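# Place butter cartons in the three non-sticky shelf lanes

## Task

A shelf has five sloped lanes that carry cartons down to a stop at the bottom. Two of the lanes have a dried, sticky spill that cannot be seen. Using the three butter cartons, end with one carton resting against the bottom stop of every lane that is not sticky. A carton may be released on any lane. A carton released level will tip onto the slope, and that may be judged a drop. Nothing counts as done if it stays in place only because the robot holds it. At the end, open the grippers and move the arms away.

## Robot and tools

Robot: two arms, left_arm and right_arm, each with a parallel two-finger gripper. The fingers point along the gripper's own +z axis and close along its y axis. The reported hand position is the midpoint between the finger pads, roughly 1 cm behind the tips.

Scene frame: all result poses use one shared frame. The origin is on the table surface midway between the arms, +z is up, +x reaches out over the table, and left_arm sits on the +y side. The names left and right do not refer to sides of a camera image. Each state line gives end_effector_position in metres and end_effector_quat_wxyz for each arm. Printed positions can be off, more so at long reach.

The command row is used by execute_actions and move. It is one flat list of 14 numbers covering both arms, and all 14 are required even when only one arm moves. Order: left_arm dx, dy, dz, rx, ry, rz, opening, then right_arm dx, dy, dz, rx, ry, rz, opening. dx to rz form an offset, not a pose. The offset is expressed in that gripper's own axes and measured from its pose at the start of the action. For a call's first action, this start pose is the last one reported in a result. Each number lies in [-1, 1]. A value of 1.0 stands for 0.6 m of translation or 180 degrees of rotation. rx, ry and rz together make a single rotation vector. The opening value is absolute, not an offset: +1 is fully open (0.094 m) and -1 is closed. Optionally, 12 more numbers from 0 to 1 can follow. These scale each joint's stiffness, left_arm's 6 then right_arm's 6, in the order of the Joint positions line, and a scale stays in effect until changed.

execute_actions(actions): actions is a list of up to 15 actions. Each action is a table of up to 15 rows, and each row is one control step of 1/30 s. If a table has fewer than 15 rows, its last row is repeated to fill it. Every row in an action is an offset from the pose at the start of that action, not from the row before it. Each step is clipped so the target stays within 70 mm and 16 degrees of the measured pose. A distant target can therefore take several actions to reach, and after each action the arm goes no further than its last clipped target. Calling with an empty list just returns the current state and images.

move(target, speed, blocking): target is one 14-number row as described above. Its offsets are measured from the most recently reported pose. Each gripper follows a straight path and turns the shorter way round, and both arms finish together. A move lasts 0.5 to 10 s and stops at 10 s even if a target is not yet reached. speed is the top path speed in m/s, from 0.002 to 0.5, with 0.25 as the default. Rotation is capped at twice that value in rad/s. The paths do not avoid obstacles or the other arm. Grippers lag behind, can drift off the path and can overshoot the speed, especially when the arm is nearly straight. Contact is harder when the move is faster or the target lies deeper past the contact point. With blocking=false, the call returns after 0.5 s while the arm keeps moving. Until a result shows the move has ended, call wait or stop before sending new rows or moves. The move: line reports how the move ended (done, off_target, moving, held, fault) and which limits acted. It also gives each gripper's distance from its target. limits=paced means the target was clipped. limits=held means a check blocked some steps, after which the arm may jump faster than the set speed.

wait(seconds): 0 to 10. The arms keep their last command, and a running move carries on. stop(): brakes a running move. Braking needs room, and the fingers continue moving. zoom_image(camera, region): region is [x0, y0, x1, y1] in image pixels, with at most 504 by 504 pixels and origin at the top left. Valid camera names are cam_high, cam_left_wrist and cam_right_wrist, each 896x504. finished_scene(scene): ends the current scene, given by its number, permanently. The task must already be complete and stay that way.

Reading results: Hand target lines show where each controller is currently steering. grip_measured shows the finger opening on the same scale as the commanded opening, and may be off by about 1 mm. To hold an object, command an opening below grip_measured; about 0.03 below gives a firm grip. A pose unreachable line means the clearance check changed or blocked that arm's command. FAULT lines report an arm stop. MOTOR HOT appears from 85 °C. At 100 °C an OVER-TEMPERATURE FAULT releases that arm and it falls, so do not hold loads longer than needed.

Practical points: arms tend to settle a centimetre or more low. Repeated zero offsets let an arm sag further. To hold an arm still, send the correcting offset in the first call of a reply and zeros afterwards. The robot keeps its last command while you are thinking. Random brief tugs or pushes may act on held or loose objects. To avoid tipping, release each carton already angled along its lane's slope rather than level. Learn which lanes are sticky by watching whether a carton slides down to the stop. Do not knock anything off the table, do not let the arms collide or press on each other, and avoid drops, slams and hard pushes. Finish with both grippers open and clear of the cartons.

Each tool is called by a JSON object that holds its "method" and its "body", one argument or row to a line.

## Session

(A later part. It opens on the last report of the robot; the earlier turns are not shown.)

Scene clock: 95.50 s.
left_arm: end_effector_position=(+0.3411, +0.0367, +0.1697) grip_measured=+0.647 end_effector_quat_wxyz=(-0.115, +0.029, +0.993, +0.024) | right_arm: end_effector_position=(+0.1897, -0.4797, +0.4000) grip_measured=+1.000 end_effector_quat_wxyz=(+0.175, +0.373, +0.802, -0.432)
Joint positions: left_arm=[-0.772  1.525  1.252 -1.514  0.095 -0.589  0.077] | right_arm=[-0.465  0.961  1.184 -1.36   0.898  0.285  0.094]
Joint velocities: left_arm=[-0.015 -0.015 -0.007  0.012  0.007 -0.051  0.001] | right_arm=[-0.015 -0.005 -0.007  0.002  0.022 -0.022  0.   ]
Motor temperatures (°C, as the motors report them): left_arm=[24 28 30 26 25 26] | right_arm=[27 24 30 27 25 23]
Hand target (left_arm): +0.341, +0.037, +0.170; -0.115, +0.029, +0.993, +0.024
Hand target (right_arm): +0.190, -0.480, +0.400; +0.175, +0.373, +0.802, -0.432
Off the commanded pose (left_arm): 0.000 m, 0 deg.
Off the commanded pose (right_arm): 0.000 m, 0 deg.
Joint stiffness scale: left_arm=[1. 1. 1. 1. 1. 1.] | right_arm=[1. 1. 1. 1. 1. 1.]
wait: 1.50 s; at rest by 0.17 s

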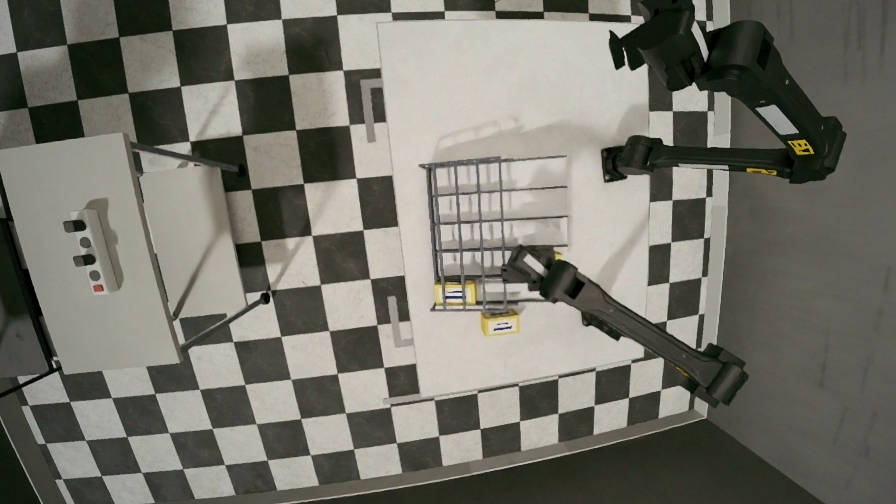

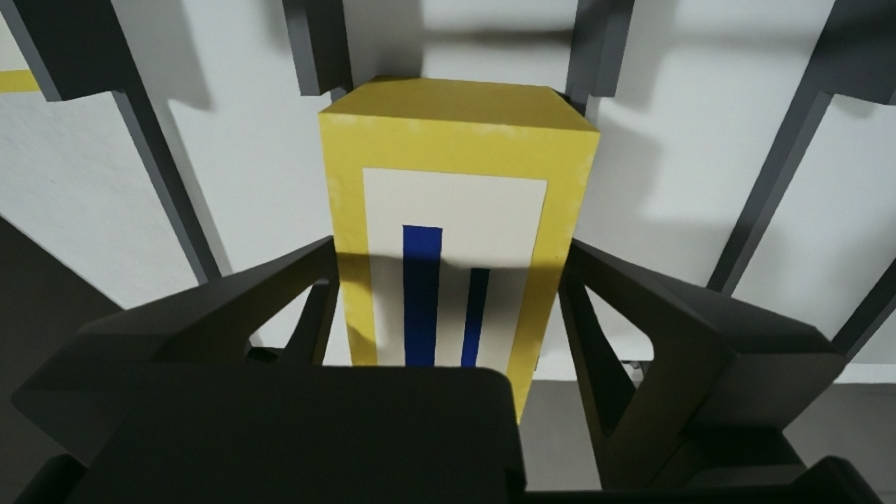

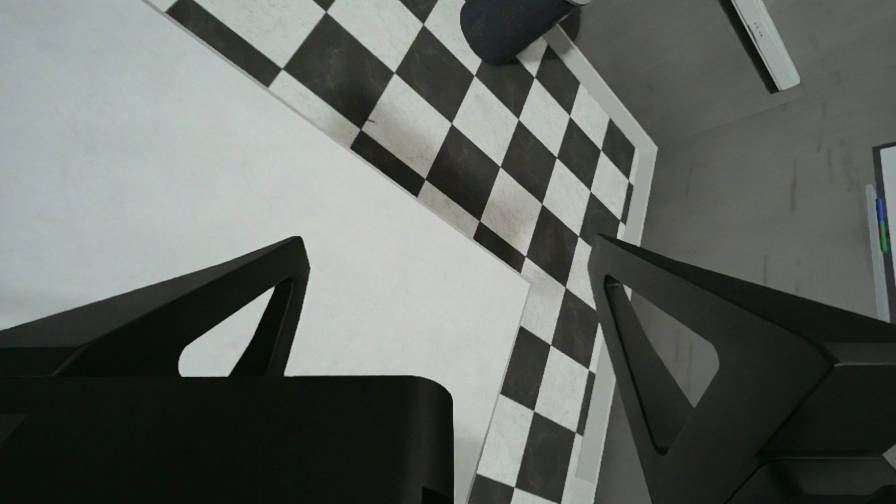

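{"method": "execute_actions", "body": {
  "actions": [
    [[0,0,0,0,0,0,0.29,0,0,0,0,0,0,1]],
    [[0,0,0,0,0,0,0.29,0,0,0,0,0,0,1]]
  ]
}}

{"method": "move", "body": {
  "target": [0.015,0,-0.11,0,0,0,0.29,0,0,0,0,0,0,1],
  "speed": 0.1
}}

{"method": "move", "body": {
  "target": [0,-0.15,-0.02,0,0,0,0.29,0,0,0,0,0,0,1],
  "speed": 0.15
}}

Scene clock: 100.10 s.
left_arm: end_effector_position=(+0.3411, +0.0367, +0.1697) grip_measured=+0.331 end_effector_quat_wxyz=(-0.115, +0.029, +0.993, +0.024) | right_arm: end_effector_position=(+0.1897, -0.4797, +0.4000) grip_measured=+1.000 end_effector_quat_wxyz=(+0.175, +0.373, +0.802, -0.432)
Joint positions: left_arm=[-0.772  1.525  1.252 -1.514  0.096 -0.589  0.063] | right_arm=[-0.465  0.961  1.184 -1.36   0.898  0.285  0.094]
Joint velocities: left_arm=[-0.005 -0.005 -0.002 -0.007 -0.11  -0.022 -0.001] | right_arm=[-0.015 -0.005 -0.002  0.007 -0.007 -0.037  0.   ]
Motor temperatures (°C, as the motors report them): left_arm=[24 28 30 26 25 26] | right_arm=[27 24 30 27 25 23]
Hand target (left_arm): +0.341, +0.037, +0.170; -0.115, +0.029, +0.993, +0.024
Hand target (right_arm): +0.190, -0.480, +0.400; +0.175, +0.373, +0.802, -0.432
Off the commanded pose (left_arm): 0.000 m, 0 deg.
Off the commanded pose (right_arm): 0.000 m, 0 deg.
Joint stiffness scale: left_arm=[1. 1. 1. 1. 1. 1.] | right_arm=[1. 1. 1. 1. 1. 1.]

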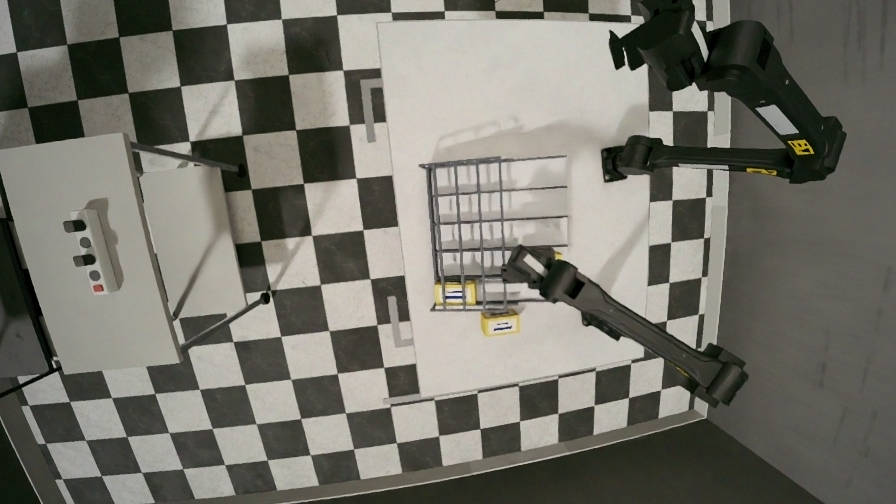

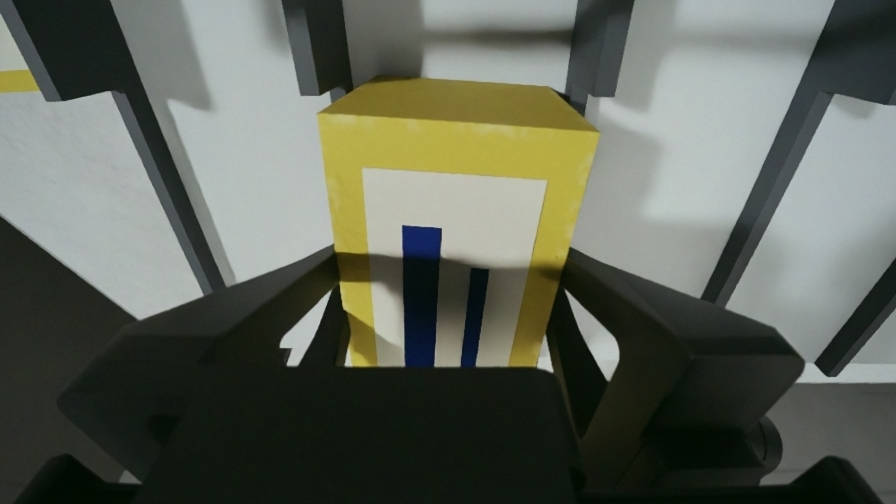

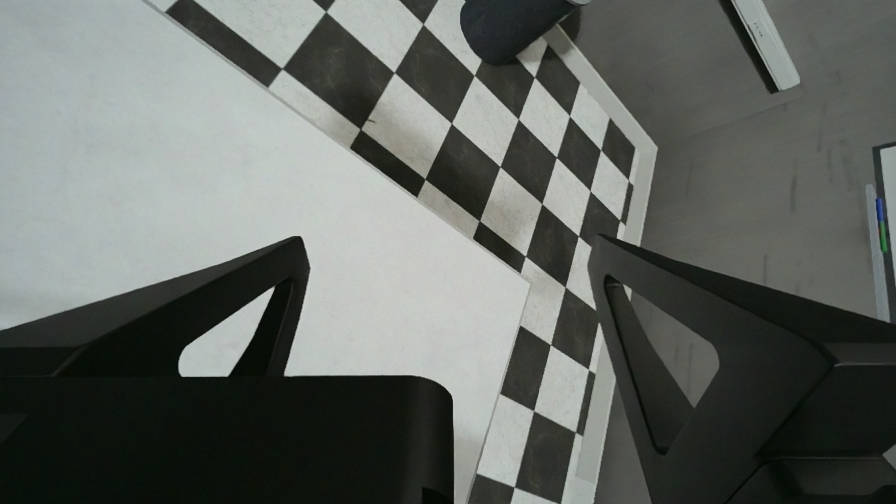

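Scene clock: 101.17 s.
left_arm: end_effector_position=(+0.3377, +0.0396, +0.2064) grip_measured=+0.331 end_effector_quat_wxyz=(-0.135, +0.027, +0.990, +0.040) | right_arm: end_effector_position=(+0.1897, -0.4797, +0.4000) grip_measured=+1.000 end_effector_quat_wxyz=(+0.175, +0.373, +0.802, -0.432)
Joint positions: left_arm=[-0.772  1.525  1.343 -1.656  0.094 -0.59   0.063] | right_arm=[-0.465  0.961  1.184 -1.36   0.898  0.285  0.094]
Joint velocities: left_arm=[-0.005  0.005 -0.007  0.002  0.007 -0.037 -0.001] | right_arm=[ 0.005  0.005 -0.007 -0.012 -0.037 -0.022  0.   ]
Motor temperatures (°C, as the motors report them): left_arm=[24 28 30 26 25 26] | right_arm=[27 24 30 27 25 23]
Hand target (left_arm): +0.347, +0.034, +0.235; -0.114, +0.029, +0.993, +0.024
Hand target (right_arm): +0.190, -0.480, +0.400; +0.175, +0.373, +0.802, -0.432
Off the commanded pose (left_arm): 0.032 m, 3 deg.
Off the commanded pose (right_arm): 0.000 m, 0 deg.
Joint stiffness scale: left_arm=[1. 1. 1. 1. 1. 1.] | right_arm=[1. 1. 1. 1. 1. 1.]
joint sent to its limit (left arm) — the command would take joint 4 (wrist pitch) past its lower limit, so that joint was sent only as far as its limit.
move: off_target (left_arm)

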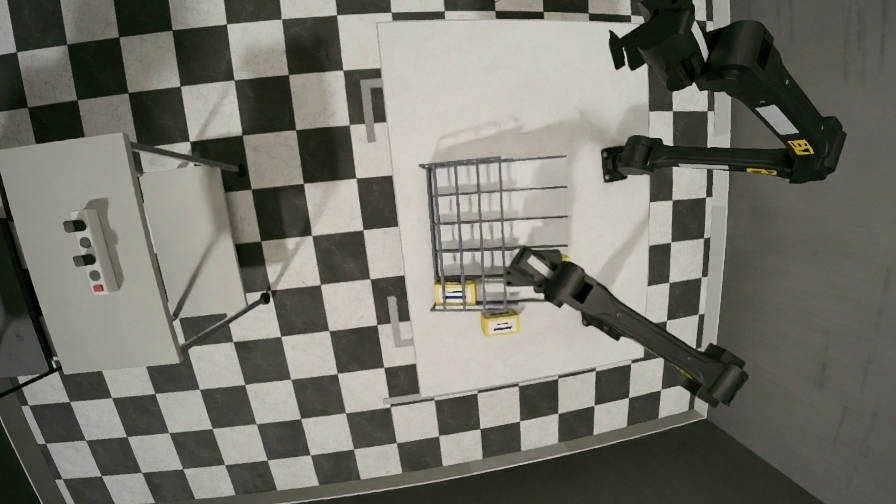

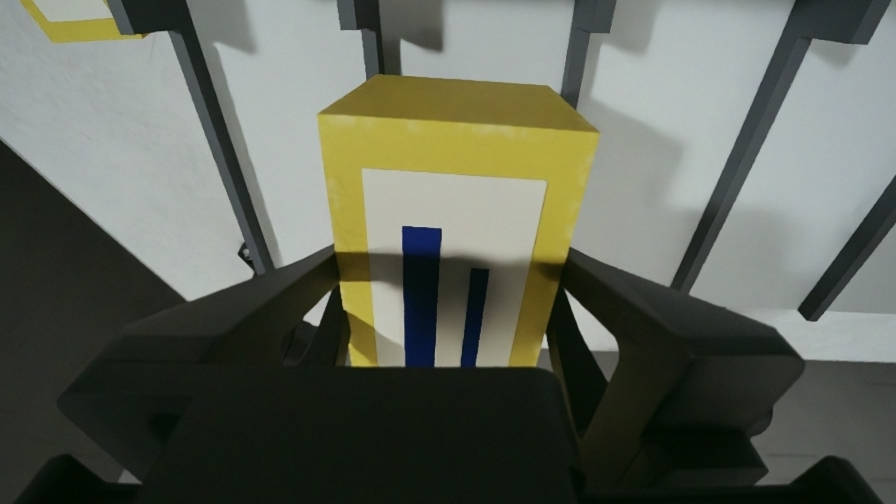

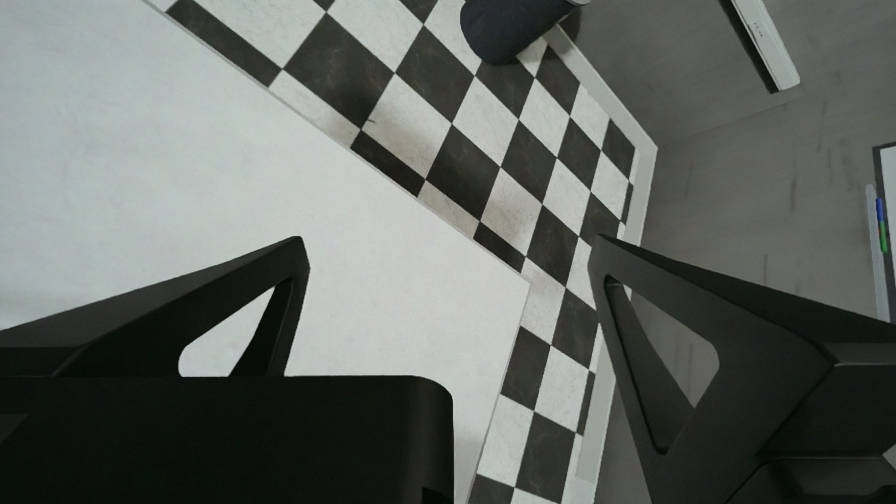

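Scene clock: 102.20 s.
left_arm: end_effector_position=(+0.3242, -0.0398, +0.1866) grip_measured=+0.331 end_effector_quat_wxyz=(-0.151, +0.034, +0.986, +0.055) | right_arm: end_effector_position=(+0.1897, -0.4797, +0.4000) grip_measured=+1.000 end_effector_quat_wxyz=(+0.175, +0.373, +0.802, -0.432)
Joint positions: left_arm=[-0.924  1.672  1.46  -1.656  0.131 -0.72   0.063] | right_arm=[-0.465  0.961  1.184 -1.36   0.898  0.285  0.094]
Joint velocities: left_arm=[ 0.015 -0.005  0.002  0.007 -0.037 -0.081  0.   ] | right_arm=[ 0.005 -0.005 -0.012  0.002  0.022  0.007  0.   ]
Motor temperatures (°C, as the motors report them): left_arm=[24 28 31 26 25 26] | right_arm=[27 24 30 27 25 23]
Hand target (left_arm): +0.334, -0.051, +0.211; -0.135, +0.027, +0.990, +0.039
Hand target (right_arm): +0.190, -0.480, +0.400; +0.175, +0.373, +0.802, -0.432
Off the commanded pose (left_arm): 0.029 m, 3 deg.
Off the commanded pose (right_arm): 0.000 m, 0 deg.
Joint stiffness scale: left_arm=[1. 1. 1. 1. 1. 1.] | right_arm=[1. 1. 1. 1. 1. 1.]
move: off_target (left_arm)

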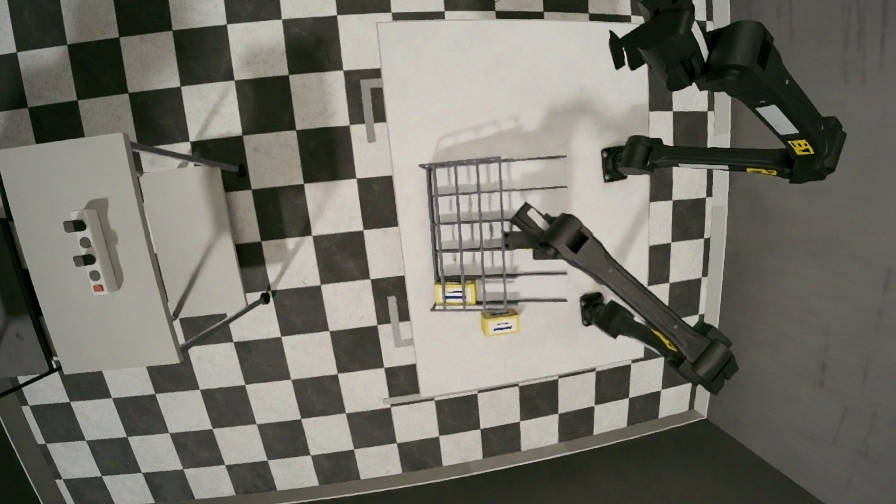

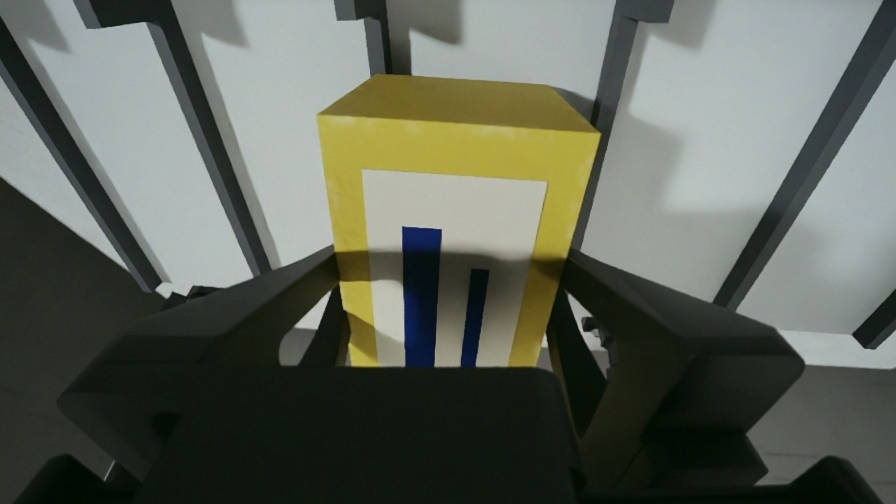

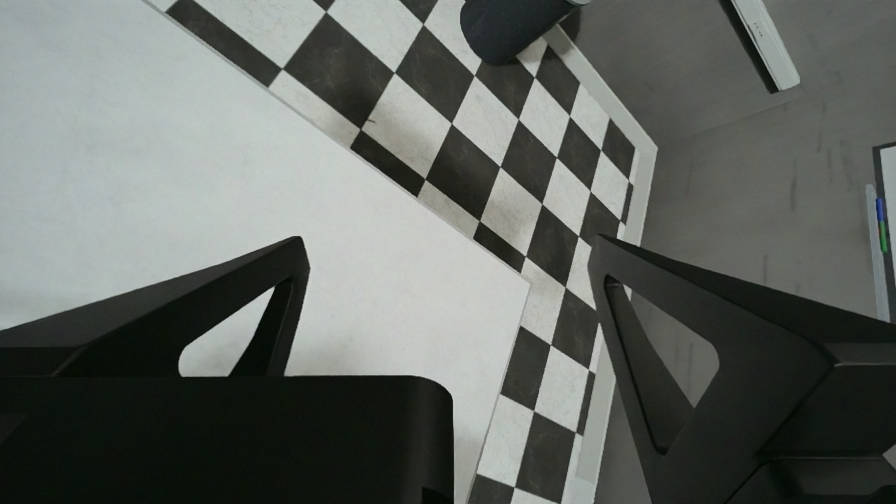

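{"method": "move", "body": {
  "target": [-0.025,-0.03,-0.04,0.02,-0.025,0,0.29,0,0,0,0,0,0,1],
  "speed": 0.05
}}

Scene clock: 105.27 s.
left_arm: end_effector_position=(+0.3300, -0.0446, +0.1843) grip_measured=+0.331 end_effector_quat_wxyz=(-0.138, +0.035, +0.989, +0.046) | right_arm: end_effector_position=(+0.1897, -0.4797, +0.4000) grip_measured=+1.000 end_effector_quat_wxyz=(+0.175, +0.373, +0.802, -0.432)
Joint positions: left_arm=[-0.924  1.672  1.46  -1.624  0.127 -0.723  0.063] | right_arm=[-0.465  0.961  1.184 -1.36   0.898  0.285  0.094]
Joint velocities: left_arm=[-0.005 -0.024 -0.002  0.002 -0.022 -0.037  0.001] | right_arm=[-0.015 -0.015 -0.012 -0.007 -0.066 -0.051  0.   ]
Motor temperatures (°C, as the motors report them): left_arm=[24 28 31 26 25 26] | right_arm=[27 24 30 27 25 23]
Hand target (left_arm): +0.343, -0.060, +0.203; -0.114, +0.032, +0.993, +0.022
Hand target (right_arm): +0.190, -0.480, +0.400; +0.175, +0.373, +0.802, -0.432
Off the commanded pose (left_arm): 0.029 m, 4 deg.
Off the commanded pose (right_arm): 0.000 m, 0 deg.
Joint stiffness scale: left_arm=[1. 1. 1. 1. 1. 1.] | right_arm=[1. 1. 1. 1. 1. 1.]
move: off_target (left_arm)

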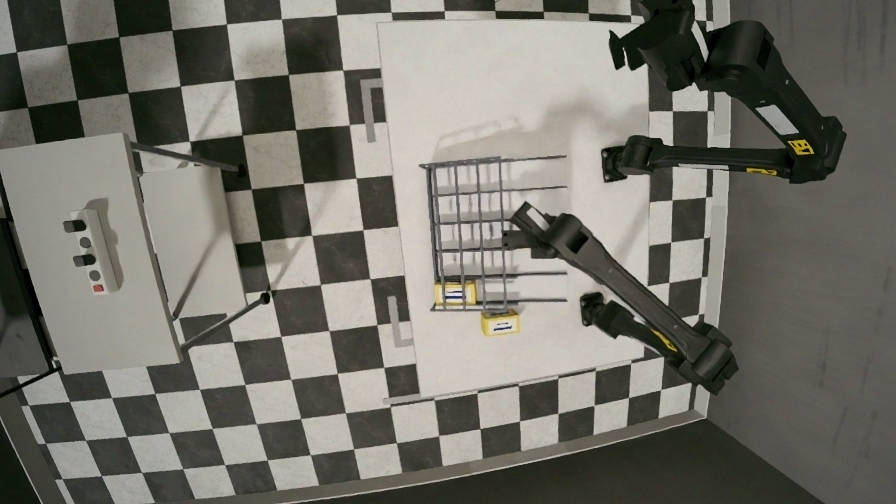

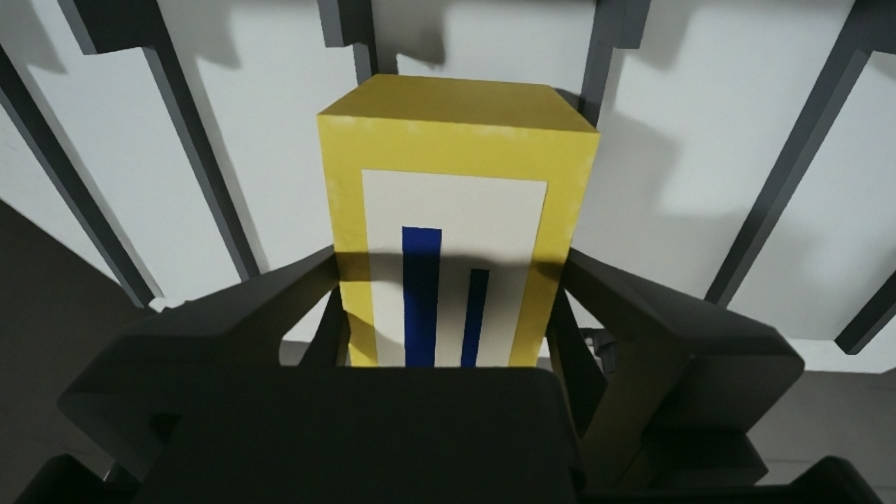

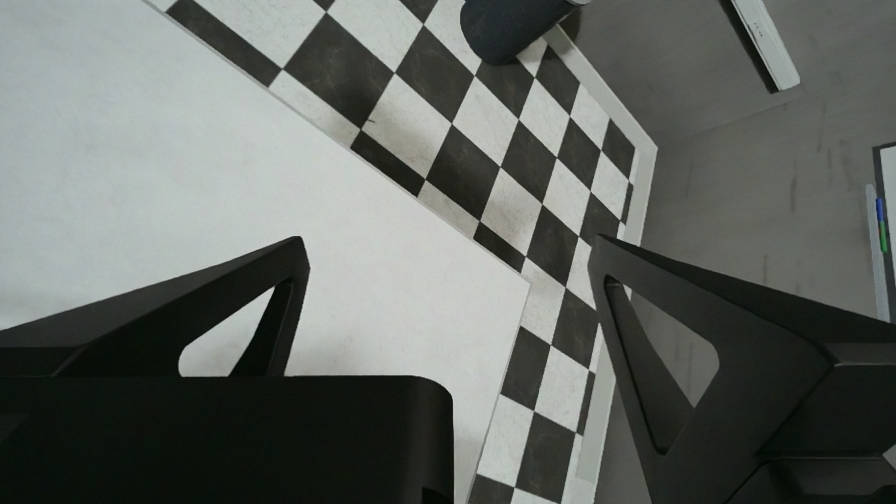

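{"method": "move", "body": {
  "target": [-0.03,-0.04,-0.06,0.03,-0.03,0,0.29,0,0,0,0,0,0,1],
  "speed": 0.05
}}

Scene clock: 108.77 s.
left_arm: end_effector_position=(+0.3387, -0.0542, +0.1869) grip_measured=+0.331 end_effector_quat_wxyz=(-0.121, +0.035, +0.992, +0.028) | right_arm: end_effector_position=(+0.1897, -0.4797, +0.4000) grip_measured=+1.000 end_effector_quat_wxyz=(+0.175, +0.373, +0.802, -0.432)
Joint positions: left_arm=[-0.924  1.672  1.475 -1.588  0.128 -0.725  0.063] | right_arm=[-0.465  0.961  1.184 -1.36   0.898  0.285  0.094]
Joint velocities: left_arm=[-0.015 -0.005  0.002  0.007 -0.037  0.037 -0.001] | right_arm=[-0.005 -0.005 -0.007 -0.007 -0.066 -0.037  0.   ]
Motor temperatures (°C, as the motors report them): left_arm=[24 28 32 26 25 26] | right_arm=[27 24 30 27 25 23]
Hand target (left_arm): +0.354, -0.072, +0.212; -0.093, +0.030, +0.995, -0.002
Hand target (right_arm): +0.190, -0.480, +0.400; +0.175, +0.373, +0.802, -0.432
Off the commanded pose (left_arm): 0.035 m, 5 deg.
Off the commanded pose (right_arm): 0.000 m, 0 deg.
Joint stiffness scale: left_arm=[1. 1. 1. 1. 1. 1.] | right_arm=[1. 1. 1. 1. 1. 1.]
move: off_target (left_arm)

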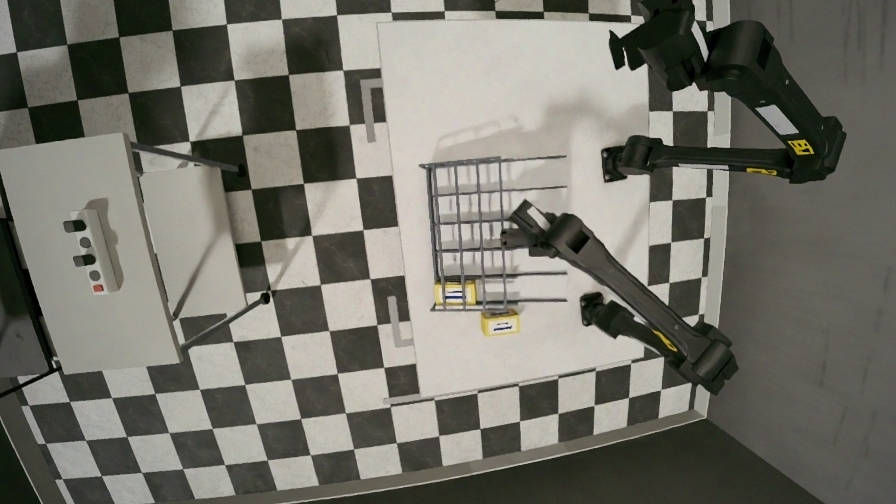

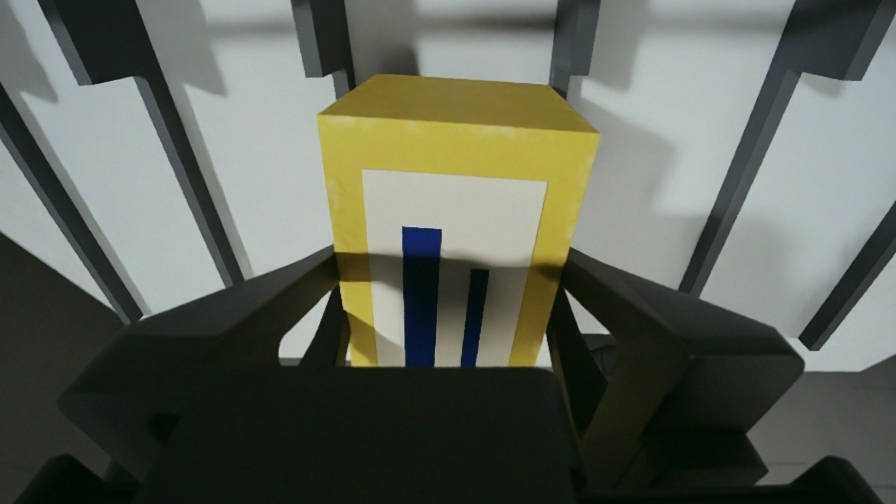

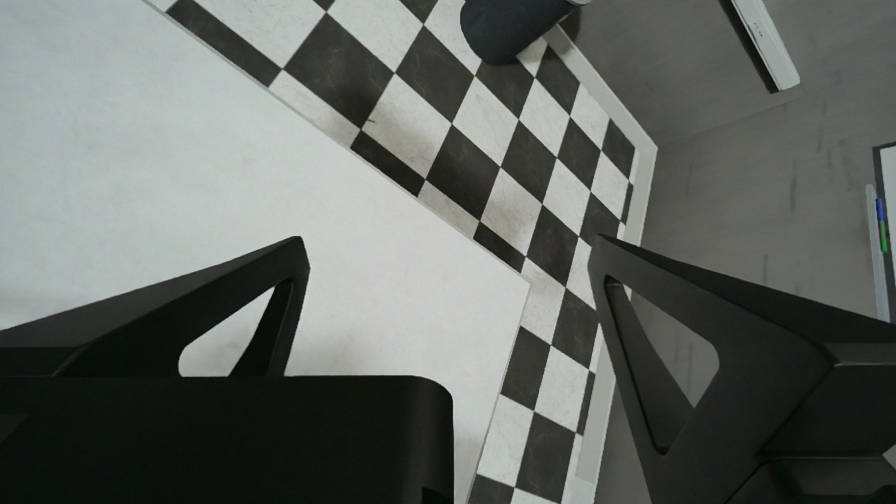

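Good; descend with a slight +y.

{"method": "move", "body": {
  "target": [0,0.006,0.035,0,0,0,0.29,0,0,0,0,0,0,1],
  "speed": 0.02
}}

Scene clock: 111.73 s.
left_arm: end_effector_position=(+0.3362, -0.0512, +0.1702) grip_measured=+0.331 end_effector_quat_wxyz=(-0.121, +0.035, +0.992, +0.029) | right_arm: end_effector_position=(+0.1897, -0.4797, +0.4000) grip_measured=+1.000 end_effector_quat_wxyz=(+0.175, +0.373, +0.802, -0.432)
Joint positions: left_arm=[-0.924  1.672  1.43  -1.545  0.127 -0.725  0.063] | right_arm=[-0.465  0.961  1.184 -1.36   0.898  0.285  0.094]
Joint velocities: left_arm=[-0.024 -0.005 -0.007 -0.007 -0.037  0.022  0.   ] | right_arm=[-0.005  0.005 -0.012  0.017  0.007 -0.037  0.   ]
Motor temperatures (°C, as the motors report them): left_arm=[24 29 32 26 25 26] | right_arm=[27 24 30 27 25 23]
Hand target (left_arm): +0.334, -0.049, +0.167; -0.121, +0.035, +0.992, +0.029
Hand target (right_arm): +0.190, -0.480, +0.400; +0.175, +0.373, +0.802, -0.432
Off the commanded pose (left_arm): 0.005 m, 0 deg.
Off the commanded pose (right_arm): 0.000 m, 0 deg.
Joint stiffness scale: left_arm=[1. 1. 1. 1. 1. 1.] | right_arm=[1. 1. 1. 1. 1. 1.]
move: done

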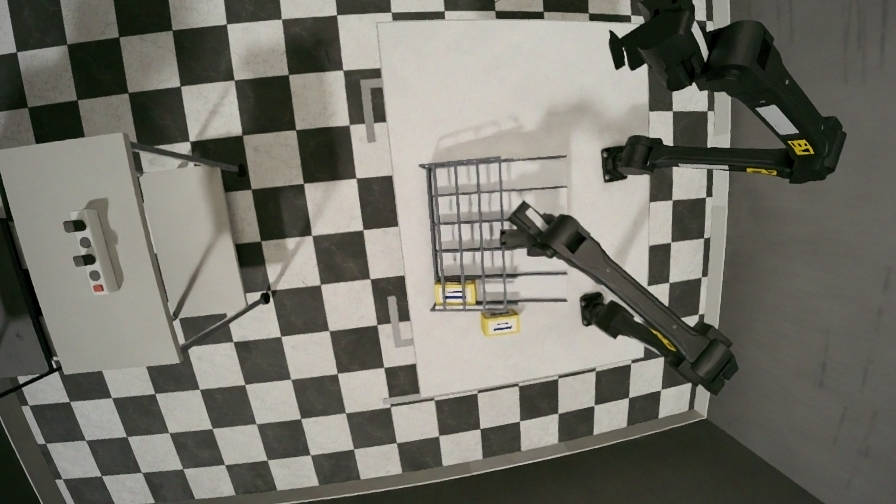

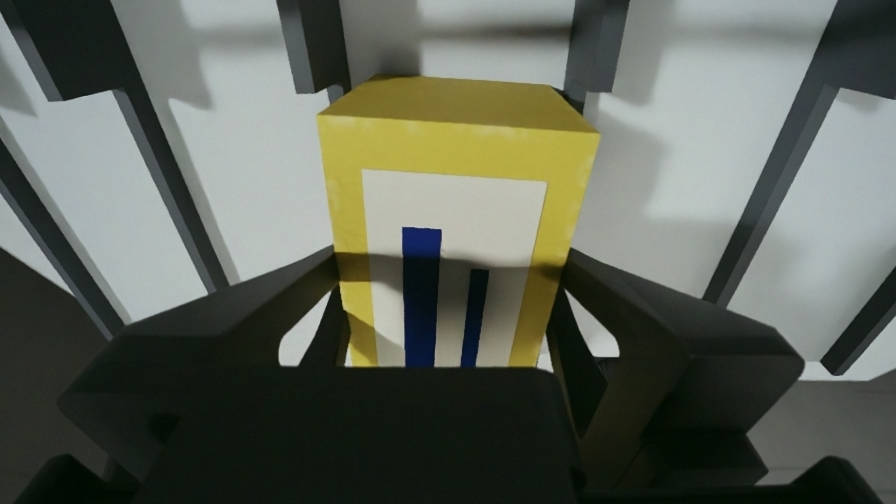

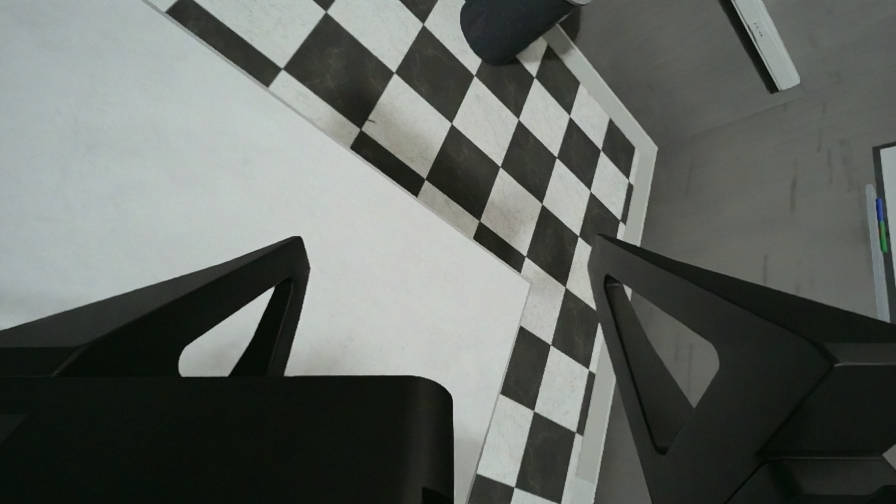

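{"method": "move", "body": {
  "target": [0,0,0,0,0,0,0.65,0,0,0,0,0,0,1]
}}

{"method": "wait", "body": {
  "seconds": 1.5
}}

Scene clock: 114.77 s.
left_arm: end_effector_position=(+0.3363, -0.0511, +0.1702) grip_measured=+0.647 end_effector_quat_wxyz=(-0.121, +0.035, +0.992, +0.029) | right_arm: end_effector_position=(+0.1897, -0.4797, +0.4000) grip_measured=+1.000 end_effector_quat_wxyz=(+0.175, +0.373, +0.802, -0.432)
Joint positions: left_arm=[-0.924  1.672  1.43  -1.545  0.126 -0.725  0.077] | right_arm=[-0.465  0.961  1.184 -1.36   0.898  0.285  0.094]
Joint velocities: left_arm=[-0.005  0.005 -0.002  0.002 -0.022  0.007  0.001] | right_arm=[ 0.005 -0.005 -0.002  0.002 -0.022  0.051  0.   ]
Motor temperatures (°C, as the motors report them): left_arm=[24 29 32 26 25 26] | right_arm=[27 24 30 27 25 23]
Hand target (left_arm): +0.336, -0.051, +0.170; -0.121, +0.035, +0.992, +0.029
Hand target (right_arm): +0.190, -0.480, +0.400; +0.175, +0.373, +0.802, -0.432
Off the commanded pose (left_arm): 0.000 m, 0 deg.
Off the commanded pose (right_arm): 0.000 m, 0 deg.
Joint stiffness scale: left_arm=[1. 1. 1. 1. 1. 1.] | right_arm=[1. 1. 1. 1. 1. 1.]
move: done

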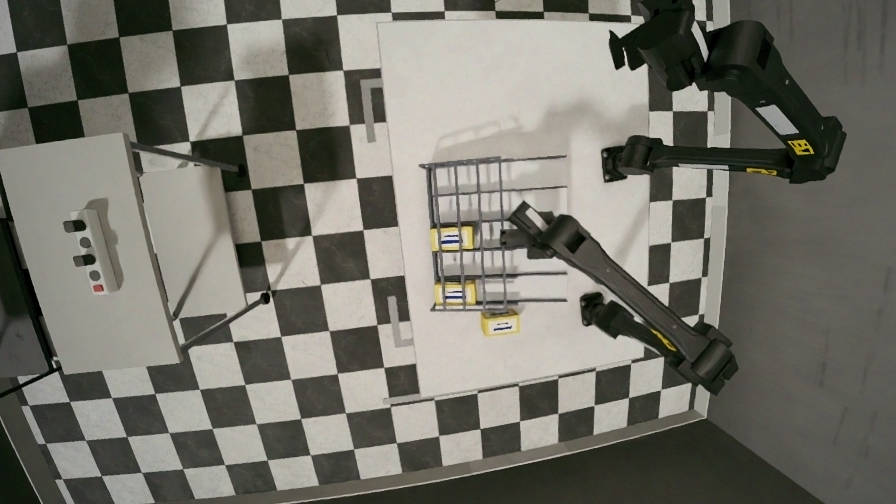

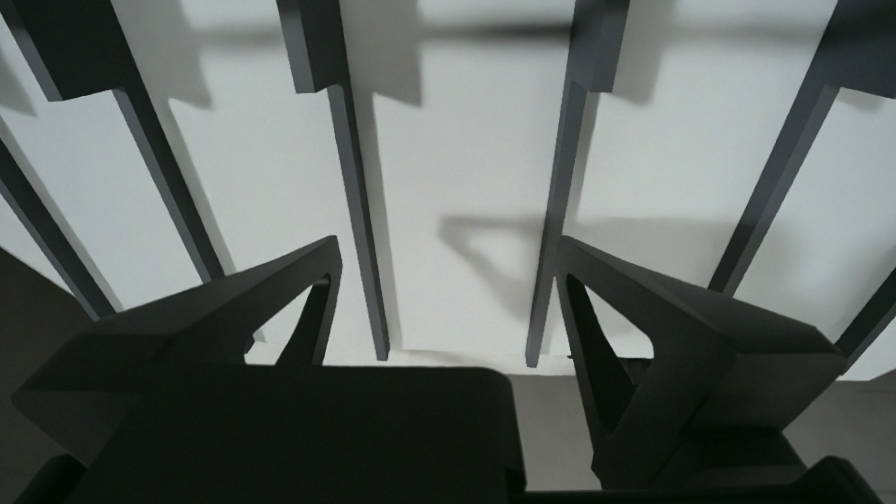

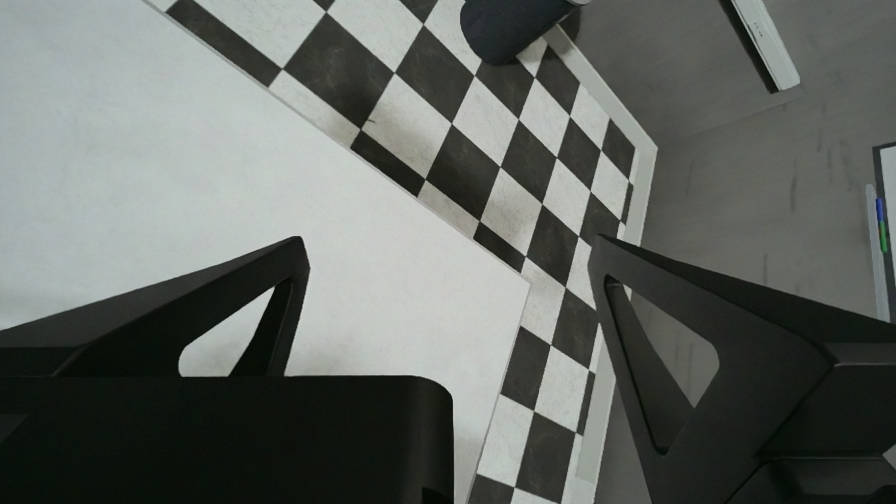

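Scene clock: 116.27 s.
left_arm: end_effector_position=(+0.3363, -0.0511, +0.1702) grip_measured=+0.647 end_effector_quat_wxyz=(-0.121, +0.035, +0.992, +0.029) | right_arm: end_effector_position=(+0.1897, -0.4797, +0.4000) grip_measured=+1.000 end_effector_quat_wxyz=(+0.175, +0.373, +0.802, -0.432)
Joint positions: left_arm=[-0.924  1.672  1.43  -1.545  0.126 -0.725  0.077] | right_arm=[-0.465  0.961  1.184 -1.36   0.898  0.285  0.094]
Joint velocities: left_arm=[-0.015 -0.024  0.007 -0.002 -0.037 -0.022  0.   ] | right_arm=[-0.005 -0.015  0.002 -0.002  0.007 -0.022  0.   ]
Motor temperatures (°C, as the motors report them): left_arm=[24 29 32 26 25 26] | right_arm=[27 24 30 27 25 23]
Hand target (left_arm): +0.336, -0.051, +0.170; -0.121, +0.035, +0.992, +0.029
Hand target (right_arm): +0.190, -0.480, +0.400; +0.175, +0.373, +0.802, -0.432
Off the commanded pose (left_arm): 0.000 m, 0 deg.
Off the commanded pose (right_arm): 0.000 m, 0 deg.
Joint stiffness scale: left_arm=[1. 1. 1. 1. 1. 1.] | right_arm=[1. 1. 1. 1. 1. 1.]
wait: 1.50 s; at rest by 0.17 s

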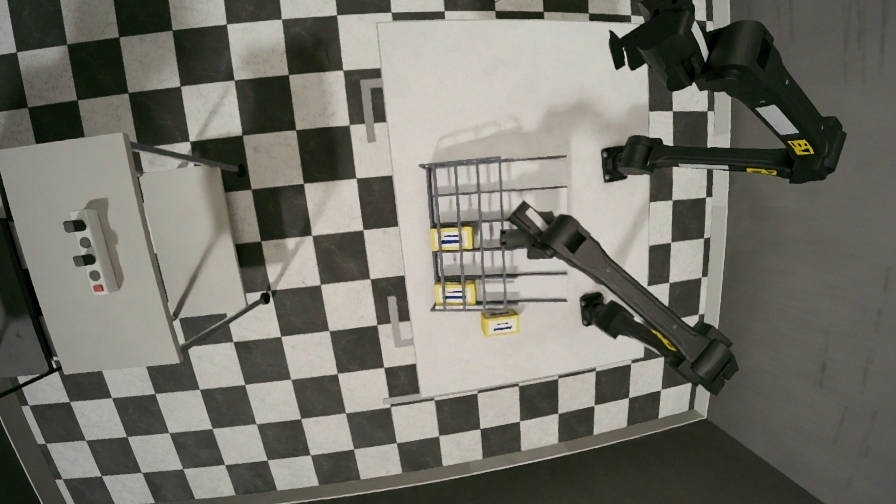

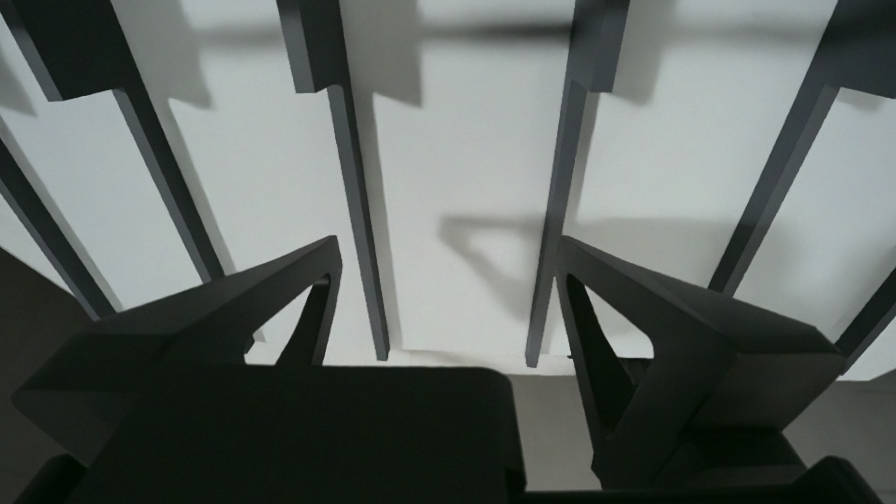

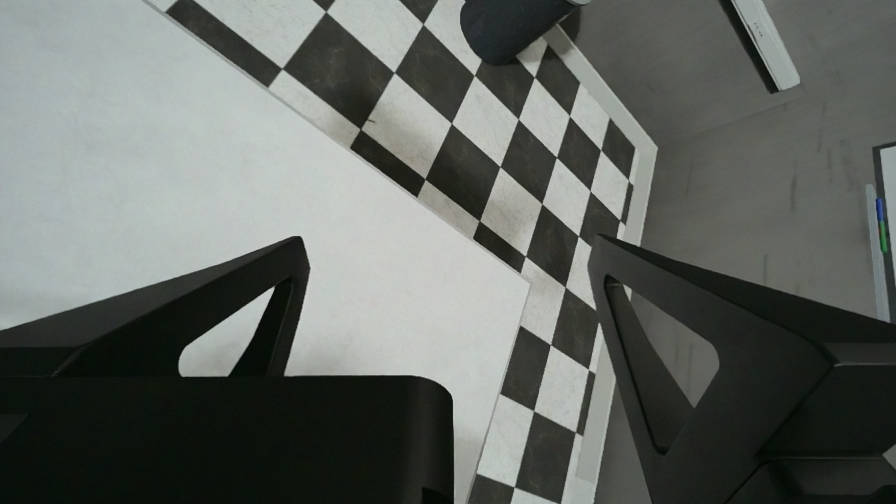

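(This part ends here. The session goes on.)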